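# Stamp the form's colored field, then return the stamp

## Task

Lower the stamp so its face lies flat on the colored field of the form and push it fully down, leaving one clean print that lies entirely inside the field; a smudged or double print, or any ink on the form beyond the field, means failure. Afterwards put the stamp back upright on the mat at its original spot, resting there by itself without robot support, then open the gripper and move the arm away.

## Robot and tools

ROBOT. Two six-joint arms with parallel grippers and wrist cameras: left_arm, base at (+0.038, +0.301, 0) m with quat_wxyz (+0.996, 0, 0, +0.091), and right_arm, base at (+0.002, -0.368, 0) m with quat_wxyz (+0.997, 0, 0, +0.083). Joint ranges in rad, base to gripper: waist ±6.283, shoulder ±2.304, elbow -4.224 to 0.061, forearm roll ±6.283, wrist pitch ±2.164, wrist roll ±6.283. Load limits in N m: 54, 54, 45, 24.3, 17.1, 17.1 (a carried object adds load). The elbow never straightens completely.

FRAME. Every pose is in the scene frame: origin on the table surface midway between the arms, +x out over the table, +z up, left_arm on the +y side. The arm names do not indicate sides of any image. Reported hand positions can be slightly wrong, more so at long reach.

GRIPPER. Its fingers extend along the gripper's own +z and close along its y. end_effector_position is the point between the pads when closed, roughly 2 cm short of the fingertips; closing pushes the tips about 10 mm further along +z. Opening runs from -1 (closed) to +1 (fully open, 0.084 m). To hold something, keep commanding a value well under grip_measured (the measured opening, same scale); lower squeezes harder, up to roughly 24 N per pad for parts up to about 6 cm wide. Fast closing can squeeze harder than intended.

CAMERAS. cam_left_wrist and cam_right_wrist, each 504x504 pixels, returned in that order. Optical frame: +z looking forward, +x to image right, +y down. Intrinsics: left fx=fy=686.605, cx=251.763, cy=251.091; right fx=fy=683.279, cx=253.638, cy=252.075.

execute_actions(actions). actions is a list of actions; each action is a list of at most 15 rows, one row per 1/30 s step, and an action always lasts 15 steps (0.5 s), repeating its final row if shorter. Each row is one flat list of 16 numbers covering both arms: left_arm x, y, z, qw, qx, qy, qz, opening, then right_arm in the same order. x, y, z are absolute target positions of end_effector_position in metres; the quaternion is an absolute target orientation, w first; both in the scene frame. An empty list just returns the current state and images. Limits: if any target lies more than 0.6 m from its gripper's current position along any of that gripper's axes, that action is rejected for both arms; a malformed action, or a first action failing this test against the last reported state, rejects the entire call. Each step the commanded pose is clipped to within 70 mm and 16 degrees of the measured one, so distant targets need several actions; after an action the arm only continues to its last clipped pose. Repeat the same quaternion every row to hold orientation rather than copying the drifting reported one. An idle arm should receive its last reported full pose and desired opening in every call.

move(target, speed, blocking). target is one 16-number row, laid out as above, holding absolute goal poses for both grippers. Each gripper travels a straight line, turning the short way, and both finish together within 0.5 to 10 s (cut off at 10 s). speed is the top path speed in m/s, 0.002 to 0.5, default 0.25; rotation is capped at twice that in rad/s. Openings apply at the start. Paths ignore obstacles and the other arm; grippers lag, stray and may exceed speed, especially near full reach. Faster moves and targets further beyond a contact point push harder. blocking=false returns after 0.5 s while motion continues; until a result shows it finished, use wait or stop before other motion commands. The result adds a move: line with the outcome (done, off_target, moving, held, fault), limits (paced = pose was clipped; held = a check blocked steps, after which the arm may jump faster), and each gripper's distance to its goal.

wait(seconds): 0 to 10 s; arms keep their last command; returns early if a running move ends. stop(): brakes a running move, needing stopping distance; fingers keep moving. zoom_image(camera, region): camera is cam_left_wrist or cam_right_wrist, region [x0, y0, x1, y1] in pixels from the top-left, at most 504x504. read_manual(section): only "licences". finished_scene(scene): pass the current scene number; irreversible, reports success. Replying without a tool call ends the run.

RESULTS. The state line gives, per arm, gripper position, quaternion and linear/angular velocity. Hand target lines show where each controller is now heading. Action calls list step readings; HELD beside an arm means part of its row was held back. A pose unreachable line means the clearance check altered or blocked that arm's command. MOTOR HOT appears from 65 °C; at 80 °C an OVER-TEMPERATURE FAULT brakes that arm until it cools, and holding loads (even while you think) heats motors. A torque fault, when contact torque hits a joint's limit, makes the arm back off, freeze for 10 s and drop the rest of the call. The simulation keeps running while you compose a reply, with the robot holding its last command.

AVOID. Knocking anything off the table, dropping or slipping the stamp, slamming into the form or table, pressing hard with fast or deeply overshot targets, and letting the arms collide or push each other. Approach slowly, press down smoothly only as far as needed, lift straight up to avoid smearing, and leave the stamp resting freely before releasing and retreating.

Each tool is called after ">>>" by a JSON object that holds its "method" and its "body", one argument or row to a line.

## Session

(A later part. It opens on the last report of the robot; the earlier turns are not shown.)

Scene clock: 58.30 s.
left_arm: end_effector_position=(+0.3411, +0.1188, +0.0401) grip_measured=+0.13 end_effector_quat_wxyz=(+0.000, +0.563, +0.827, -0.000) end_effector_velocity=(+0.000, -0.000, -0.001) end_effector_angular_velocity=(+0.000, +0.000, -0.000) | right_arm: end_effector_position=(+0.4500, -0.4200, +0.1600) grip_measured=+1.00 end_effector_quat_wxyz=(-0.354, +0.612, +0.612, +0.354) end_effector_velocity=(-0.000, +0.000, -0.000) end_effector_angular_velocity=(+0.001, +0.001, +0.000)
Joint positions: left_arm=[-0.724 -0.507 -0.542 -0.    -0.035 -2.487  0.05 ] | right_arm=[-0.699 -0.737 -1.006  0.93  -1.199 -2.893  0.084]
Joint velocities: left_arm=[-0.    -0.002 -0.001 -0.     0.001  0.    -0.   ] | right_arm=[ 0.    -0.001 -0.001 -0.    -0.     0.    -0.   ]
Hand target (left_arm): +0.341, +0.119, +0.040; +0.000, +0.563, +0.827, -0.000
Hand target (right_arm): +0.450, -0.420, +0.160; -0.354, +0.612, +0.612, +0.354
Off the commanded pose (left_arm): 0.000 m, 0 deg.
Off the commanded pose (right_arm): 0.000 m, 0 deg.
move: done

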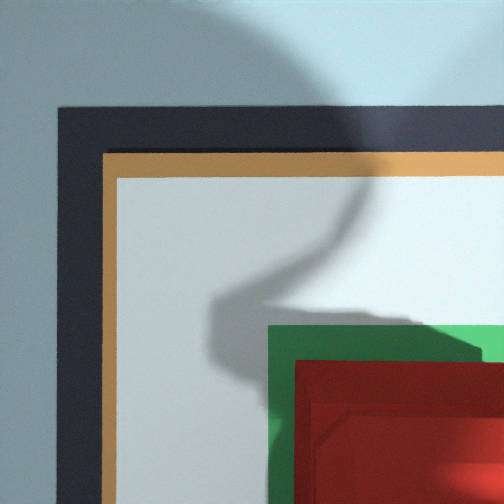

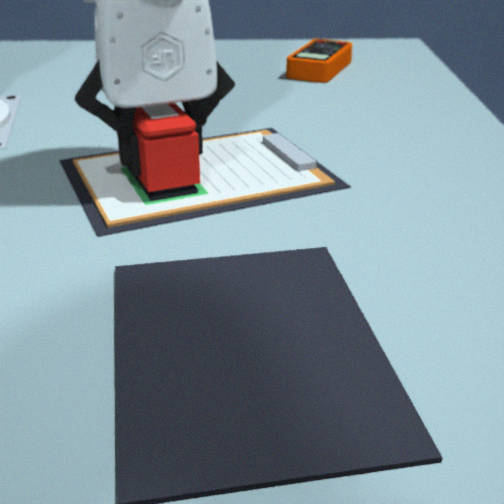

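Bottomed. Lift.

>>> {"method": "move", "body": {
  "target": [0.3411,0.1188,0.085,0,0.5628,0.8266,0,-1, 0.45,-0.42,0.16,0.354,-0.612,-0.612,-0.354,1],
  "speed": 0.04
}}

>>> {"method": "move", "body": {
  "target": [0.3411,0.1188,0.13,0,0.5628,0.8266,0,-1, 0.45,-0.42,0.16,0.354,-0.612,-0.612,-0.354,1],
  "speed": 0.15
}}

>>> {"method": "move", "body": {
  "target": [0.4221,-0.1422,0.12,0,0.6646,0.7472,0,-1, 0.45,-0.42,0.16,0.354,-0.612,-0.612,-0.354,1],
  "speed": 0.25
}}

>>> {"method": "move", "body": {
  "target": [0.4221,-0.1422,0.073,0,0.6646,0.7472,0,-1, 0.45,-0.42,0.16,0.354,-0.612,-0.612,-0.354,1],
  "speed": 0.08
}}

Scene clock: 63.03 s.
left_arm: end_effector_position=(+0.3410, +0.1189, +0.0849) grip_measured=+0.13 end_effector_quat_wxyz=(-0.000, +0.563, +0.827, +0.000) end_effector_velocity=(+0.000, -0.000, +0.001) end_effector_angular_velocity=(-0.000, -0.000, -0.000) | right_arm: end_effector_position=(+0.4500, -0.4200, +0.1600) grip_measured=+1.00 end_effector_quat_wxyz=(-0.354, +0.612, +0.612, +0.354) end_effector_velocity=(+0.000, +0.000, -0.000) end_effector_angular_velocity=(+0.000, +0.001, -0.001)
Joint positions: left_arm=[-0.724 -0.37  -0.523  0.002 -0.153 -2.489  0.05 ] | right_arm=[-0.699 -0.737 -1.006  0.93  -1.199 -2.893  0.084]
Joint velocities: left_arm=[-0.001  0.004 -0.    -0.    -0.004 -0.     0.   ] | right_arm=[ 0.    -0.001 -0.     0.001  0.     0.     0.   ]
Hand target (left_arm): +0.341, +0.119, +0.085; -0.000, +0.563, +0.827, +0.000
Hand target (right_arm): +0.450, -0.420, +0.160; -0.354, +0.612, +0.612, +0.354
Off the commanded pose (left_arm): 0.000 m, 0 deg.
Off the commanded pose (right_arm): 0.000 m, 0 deg.
move: done

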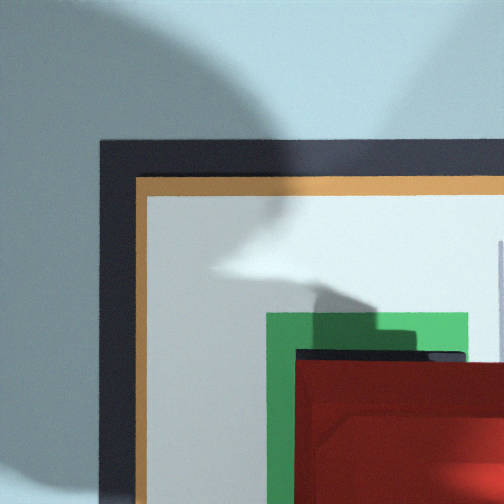

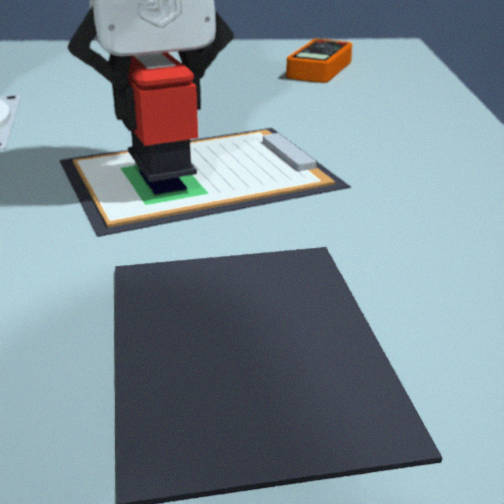

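Scene clock: 63.93 s.
left_arm: end_effector_position=(+0.3409, +0.1190, +0.1299) grip_measured=+0.13 end_effector_quat_wxyz=(-0.000, +0.563, +0.827, +0.000) end_effector_velocity=(+0.001, -0.001, +0.002) end_effector_angular_velocity=(-0.001, -0.001, +0.001) | right_arm: end_effector_position=(+0.4500, -0.4200, +0.1600) grip_measured=+1.00 end_effector_quat_wxyz=(-0.354, +0.612, +0.612, +0.354) end_effector_velocity=(-0.000, +0.000, -0.000) end_effector_angular_velocity=(-0.000, +0.000, +0.000)
Joint positions: left_arm=[-0.724 -0.24  -0.519  0.001 -0.278 -2.489  0.05 ] | right_arm=[-0.699 -0.737 -1.006  0.93  -1.199 -2.893  0.084]
Joint velocities: left_arm=[ 0.     0.004 -0.001 -0.001 -0.004 -0.     0.   ] | right_arm=[-0.    -0.     0.    -0.     0.001 -0.     0.   ]
Hand target (left_arm): +0.341, +0.119, +0.130; -0.000, +0.563, +0.827, +0.000
Hand target (right_arm): +0.450, -0.420, +0.160; -0.354, +0.612, +0.612, +0.354
Off the commanded pose (left_arm): 0.000 m, 0 deg.
Off the commanded pose (right_arm): 0.000 m, 0 deg.
move: done

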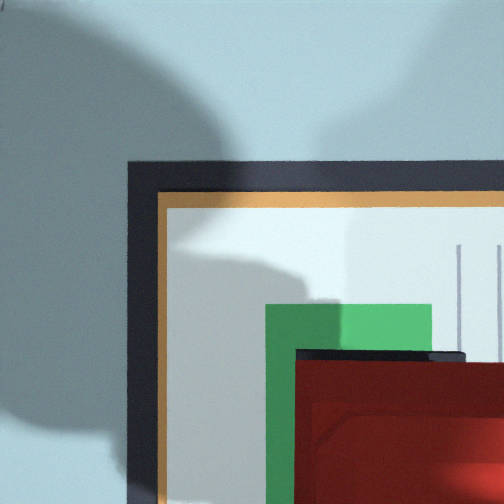

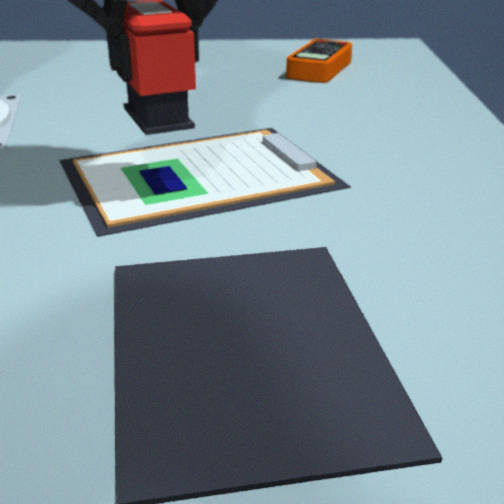

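Scene clock: 65.60 s.
left_arm: end_effector_position=(+0.4226, -0.1419, +0.1206) grip_measured=+0.13 end_effector_quat_wxyz=(+0.000, +0.664, +0.747, -0.000) end_effector_velocity=(+0.000, -0.002, -0.000) end_effector_angular_velocity=(+0.001, +0.001, -0.003) | right_arm: end_effector_position=(+0.4500, -0.4200, +0.1600) grip_measured=+1.00 end_effector_quat_wxyz=(-0.354, +0.612, +0.612, +0.354) end_effector_velocity=(+0.001, -0.000, +0.000) end_effector_angular_velocity=(-0.000, -0.002, +0.000)
Joint positions: left_arm=[-1.038 -0.692 -1.2   -0.001 -0.508 -2.543  0.05 ] | right_arm=[-0.699 -0.737 -1.006  0.93  -1.199 -2.893  0.084]
Joint velocities: left_arm=[-0.002 -0.005 -0.007  0.001 -0.004  0.001 -0.   ] | right_arm=[ 0.     0.    -0.001 -0.    -0.001 -0.    -0.   ]
Hand target (left_arm): +0.423, -0.142, +0.121; +0.000, +0.665, +0.747, -0.000
Hand target (right_arm): +0.450, -0.420, +0.160; -0.354, +0.612, +0.612, +0.354
Off the commanded pose (left_arm): 0.001 m, 0 deg.
Off the commanded pose (right_arm): 0.000 m, 0 deg.
move: done

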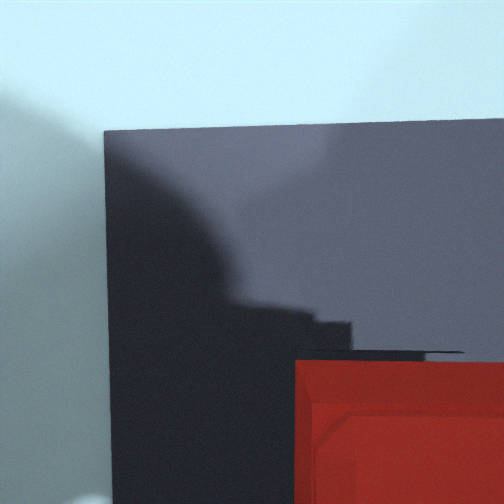

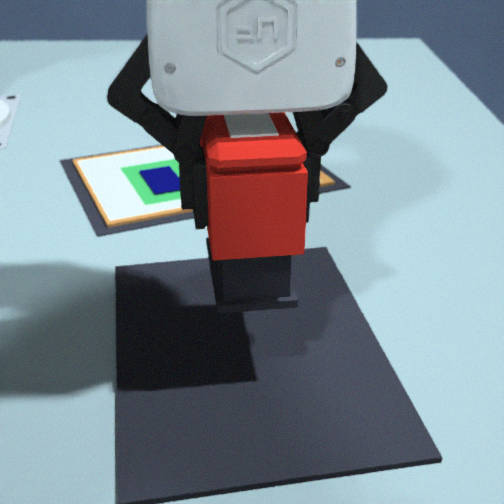

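Scene clock: 66.60 s.
left_arm: end_effector_position=(+0.4222, -0.1424, +0.0732) grip_measured=+0.13 end_effector_quat_wxyz=(+0.000, +0.665, +0.747, -0.000) end_effector_velocity=(-0.001, +0.001, -0.002) end_effector_angular_velocity=(+0.003, +0.002, -0.001) | right_arm: end_effector_position=(+0.4500, -0.4200, +0.1600) grip_measured=+1.00 end_effector_quat_wxyz=(-0.354, +0.612, +0.612, +0.354) end_effector_velocity=(-0.000, +0.000, -0.000) end_effector_angular_velocity=(-0.001, +0.000, +0.000)
Joint positions: left_arm=[-1.039 -0.776 -1.206 -0.    -0.43  -2.544  0.05 ] | right_arm=[-0.699 -0.737 -1.006  0.93  -1.199 -2.893  0.084]
Joint velocities: left_arm=[ 0.    -0.003  0.002  0.001  0.002  0.     0.   ] | right_arm=[ 0.     0.     0.001 -0.     0.001 -0.     0.   ]
Hand target (left_arm): +0.422, -0.142, +0.073; -0.000, +0.665, +0.747, -0.000
Hand target (right_arm): +0.450, -0.420, +0.160; -0.354, +0.612, +0.612, +0.354
Off the commanded pose (left_arm): 0.000 m, 0 deg.
Off the commanded pose (right_arm): 0.000 m, 0 deg.
move: done

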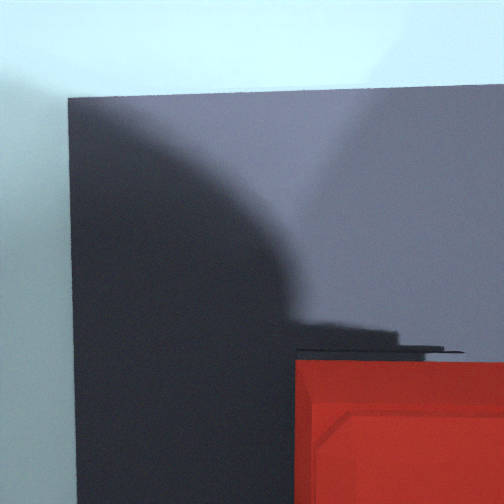

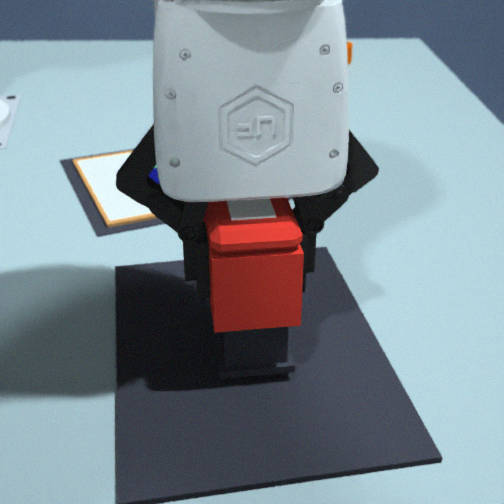

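>>> {"method": "move", "body": {
  "target": [0.4216,-0.1423,0.066,0,0.6646,0.7472,0,-1, 0.45,-0.42,0.16,0.354,-0.612,-0.612,-0.354,1],
  "speed": 0.03
}}

>>> {"method": "execute_actions", "body": {
  "actions": [
    [[0.4216,-0.1423,0.066,0,0.6646,0.7472,0,0.3, 0.45,-0.42,0.16,0.354,-0.612,-0.612,-0.354,1]],
    [[0.4216,-0.1423,0.066,0,0.6646,0.7472,0,1, 0.45,-0.42,0.16,0.354,-0.612,-0.612,-0.354,1]]
  ]
}}

>>> {"method": "move", "body": {
  "target": [0.4216,-0.1423,0.17,0,0.6646,0.7472,0,1, 0.45,-0.42,0.16,0.354,-0.612,-0.612,-0.354,1],
  "speed": 0.2
}}

Scene clock: 71.60 s.
left_arm: end_effector_position=(+0.4216, -0.1423, +0.0664) grip_measured=+0.13 end_effector_quat_wxyz=(-0.000, +0.665, +0.747, +0.000) end_effector_velocity=(-0.001, +0.001, -0.002) end_effector_angular_velocity=(+0.002, +0.002, +0.001) | right_arm: end_effector_position=(+0.4500, -0.4200, +0.1600) grip_measured=+1.00 end_effector_quat_wxyz=(-0.354, +0.612, +0.612, +0.354) end_effector_velocity=(+0.000, -0.000, +0.000) end_effector_angular_velocity=(-0.000, -0.000, -0.001)
Joint positions: left_arm=[-1.04  -0.788 -1.207 -0.    -0.419 -2.545  0.05 ] | right_arm=[-0.699 -0.737 -1.006  0.93  -1.199 -2.893  0.084]
Joint velocities: left_arm=[ 0.    -0.002  0.001 -0.     0.001 -0.     0.   ] | right_arm=[ 0.     0.    -0.     0.001  0.     0.     0.   ]
Hand target (left_arm): +0.422, -0.142, +0.066; -0.000, +0.665, +0.747, -0.000
Hand target (right_arm): +0.450, -0.420, +0.160; -0.354, +0.612, +0.612, +0.354
Off the commanded pose (left_arm): 0.000 m, 0 deg.
Off the commanded pose (right_arm): 0.000 m, 0 deg.
move: done

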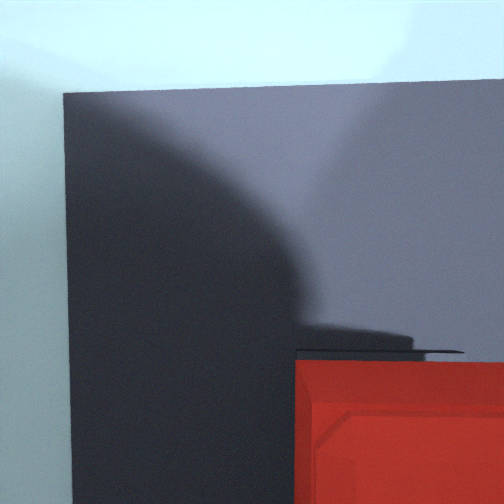

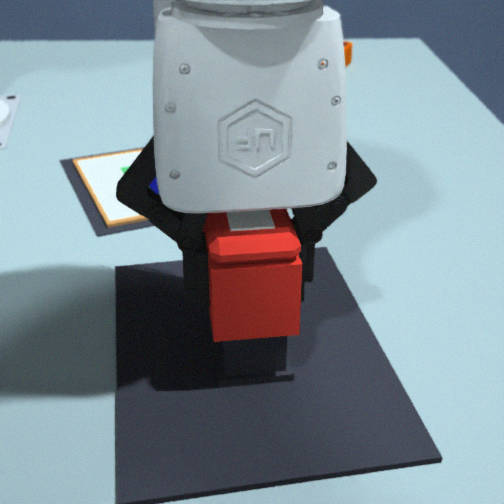

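Scene clock: 72.60 s.
left_arm: end_effector_position=(+0.4216, -0.1423, +0.0660) grip_measured=+1.00 end_effector_quat_wxyz=(-0.000, +0.665, +0.747, -0.000) end_effector_velocity=(+0.000, -0.000, +0.000) end_effector_angular_velocity=(-0.001, +0.000, +0.002) | right_arm: end_effector_position=(+0.4500, -0.4200, +0.1600) grip_measured=+1.00 end_effector_quat_wxyz=(-0.354, +0.612, +0.612, +0.354) end_effector_velocity=(+0.000, -0.000, +0.000) end_effector_angular_velocity=(-0.000, -0.001, +0.000)
Joint positions: left_arm=[-1.04  -0.789 -1.207  0.    -0.418 -2.545  0.084] | right_arm=[-0.699 -0.737 -1.006  0.93  -1.199 -2.893  0.084]
Joint velocities: left_arm=[ 0.     0.    -0.001 -0.002 -0.001  0.     0.   ] | right_arm=[ 0.     0.    -0.001 -0.    -0.     0.     0.   ]
Hand target (left_arm): +0.422, -0.142, +0.066; -0.000, +0.665, +0.747, -0.000
Hand target (right_arm): +0.450, -0.420, +0.160; -0.354, +0.612, +0.612, +0.354
Off the commanded pose (left_arm): 0.000 m, 0 deg.
Off the commanded pose (right_arm): 0.000 m, 0 deg.
Step readings (end_effector_position; steps 1 to 15: 1st action; 16 to 30: 2nd action):
0: left_arm (+0.4216, -0.1423, +0.0664) | right_arm (+0.4500, -0.4200, +0.1600)
1: left_arm (+0.4216, -0.1423, +0.0664) | right_arm (+0.4500, -0.4200, +0.1600)
2: left_arm (+0.4216, -0.1423, +0.0663) | right_arm (+0.4500, -0.4200, +0.1600)
4: left_arm (+0.4216, -0.1423, +0.0662) | right_arm (+0.4500, -0.4200, +0.1600)
8: left_arm (+0.4216, -0.1424, +0.0659) | right_arm (+0.4500, -0.4200, +0.1600)
15: left_arm (+0.4216, -0.1423, +0.0660) | right_arm (+0.4500, -0.4200, +0.1600)
16: left_arm (+0.4216, -0.1423, +0.0660) | right_arm (+0.4500, -0.4200, +0.1600)
17: left_arm (+0.4216, -0.1423, +0.0660) | right_arm (+0.4500, -0.4200, +0.1600)
19: left_arm (+0.4216, -0.1423, +0.0660) | right_arm (+0.4500, -0.4200, +0.1600)
23: left_arm (+0.4216, -0.1423, +0.0660) | right_arm (+0.4500, -0.4200, +0.1600)
30: end_effector_position above

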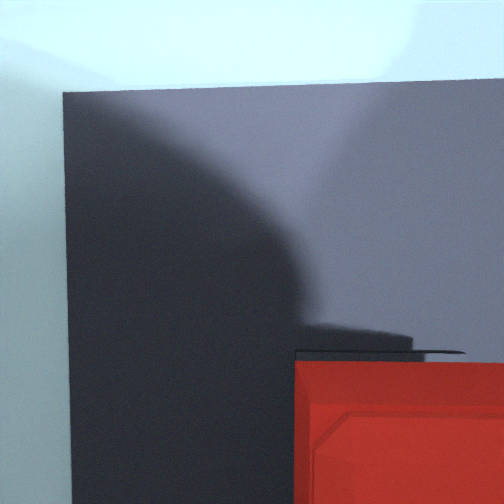

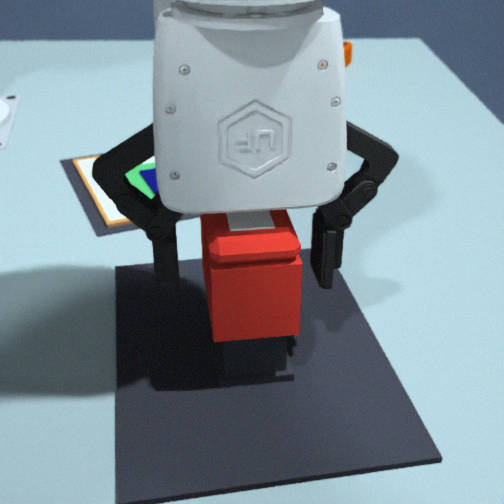

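Scene clock: 73.67 s.
left_arm: end_effector_position=(+0.4214, -0.1419, +0.1697) grip_measured=+1.00 end_effector_quat_wxyz=(-0.000, +0.665, +0.747, +0.000) end_effector_velocity=(+0.000, -0.000, +0.002) end_effector_angular_velocity=(-0.000, -0.001, -0.001) | right_arm: end_effector_position=(+0.4500, -0.4200, +0.1600) grip_measured=+1.00 end_effector_quat_wxyz=(-0.354, +0.612, +0.612, +0.354) end_effector_velocity=(-0.000, +0.000, -0.000) end_effector_angular_velocity=(+0.001, +0.001, -0.000)
Joint positions: left_arm=[-1.04  -0.611 -1.205  0.001 -0.594 -2.546  0.084] | right_arm=[-0.699 -0.737 -1.006  0.93  -1.199 -2.893  0.084]
Joint velocities: left_arm=[-0.     0.003 -0.001  0.001 -0.003 -0.     0.   ] | right_arm=[ 0.    -0.001  0.     0.    -0.     0.     0.   ]
Hand target (left_arm): +0.421, -0.142, +0.170; +0.000, +0.665, +0.747, +0.000
Hand target (right_arm): +0.450, -0.420, +0.160; -0.354, +0.612, +0.612, +0.354
Off the commanded pose (left_arm): 0.001 m, 0 deg.
Off the commanded pose (right_arm): 0.000 m, 0 deg.
move: done

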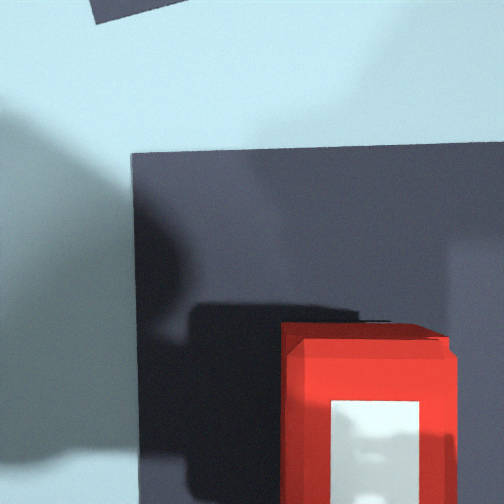

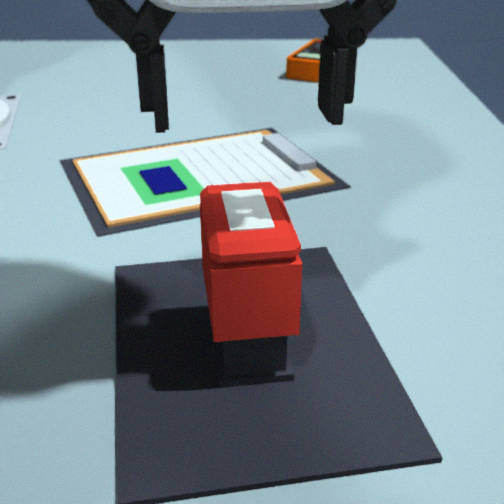

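>>> {"method": "move", "body": {
  "target": [0.40,0.0,0.27,0,0.6646,0.7472,0,1, 0.45,-0.42,0.16,0.354,-0.612,-0.612,-0.354,1],
  "speed": 0.35
}}

>>> {"method": "finished_scene", "body": {
  "scene": 2
}}

Scene clock: 76.20 s.
left_arm: end_effector_position=(+0.3995, +0.0001, +0.2696) grip_measured=+1.00 end_effector_quat_wxyz=(-0.000, +0.665, +0.747, +0.000) end_effector_velocity=(+0.001, +0.001, +0.002) end_effector_angular_velocity=(-0.001, -0.002, -0.001) | right_arm: end_effector_position=(+0.4500, -0.4200, +0.1600) grip_measured=+1.00 end_effector_quat_wxyz=(-0.354, +0.612, +0.612, +0.354) end_effector_velocity=(-0.000, +0.000, -0.000) end_effector_angular_velocity=(+0.000, +0.001, -0.001)
Joint positions: left_arm=[-0.877 -0.214 -0.91   0.001 -0.696 -2.383  0.084] | right_arm=[-0.699 -0.737 -1.006  0.93  -1.199 -2.893  0.084]
Joint velocities: left_arm=[ 0.002  0.005  0.     0.001 -0.002  0.003  0.   ] | right_arm=[-0.     0.     0.002  0.001  0.    -0.    -0.   ]
Hand target (left_arm): +0.399, +0.000, +0.270; -0.000, +0.665, +0.747, +0.000
Hand target (right_arm): +0.450, -0.420, +0.160; -0.354, +0.612, +0.612, +0.354
Off the commanded pose (left_arm): 0.001 m, 0 deg.
Off the commanded pose (right_arm): 0.000 m, 0 deg.
move: done

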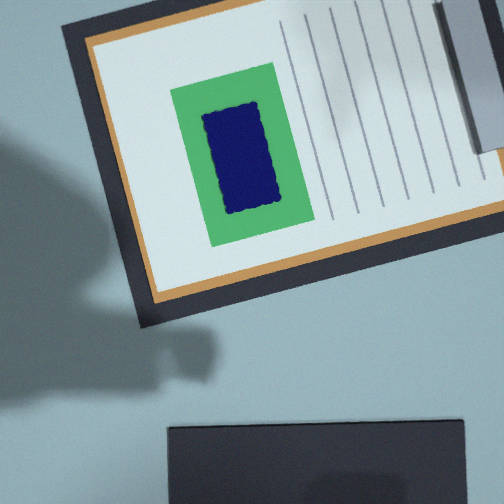

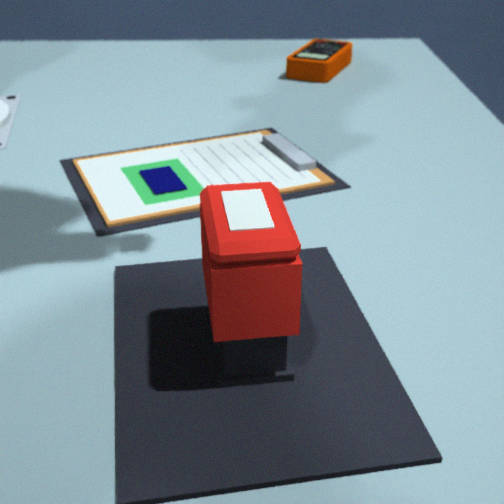

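The scene is finished: the task was done.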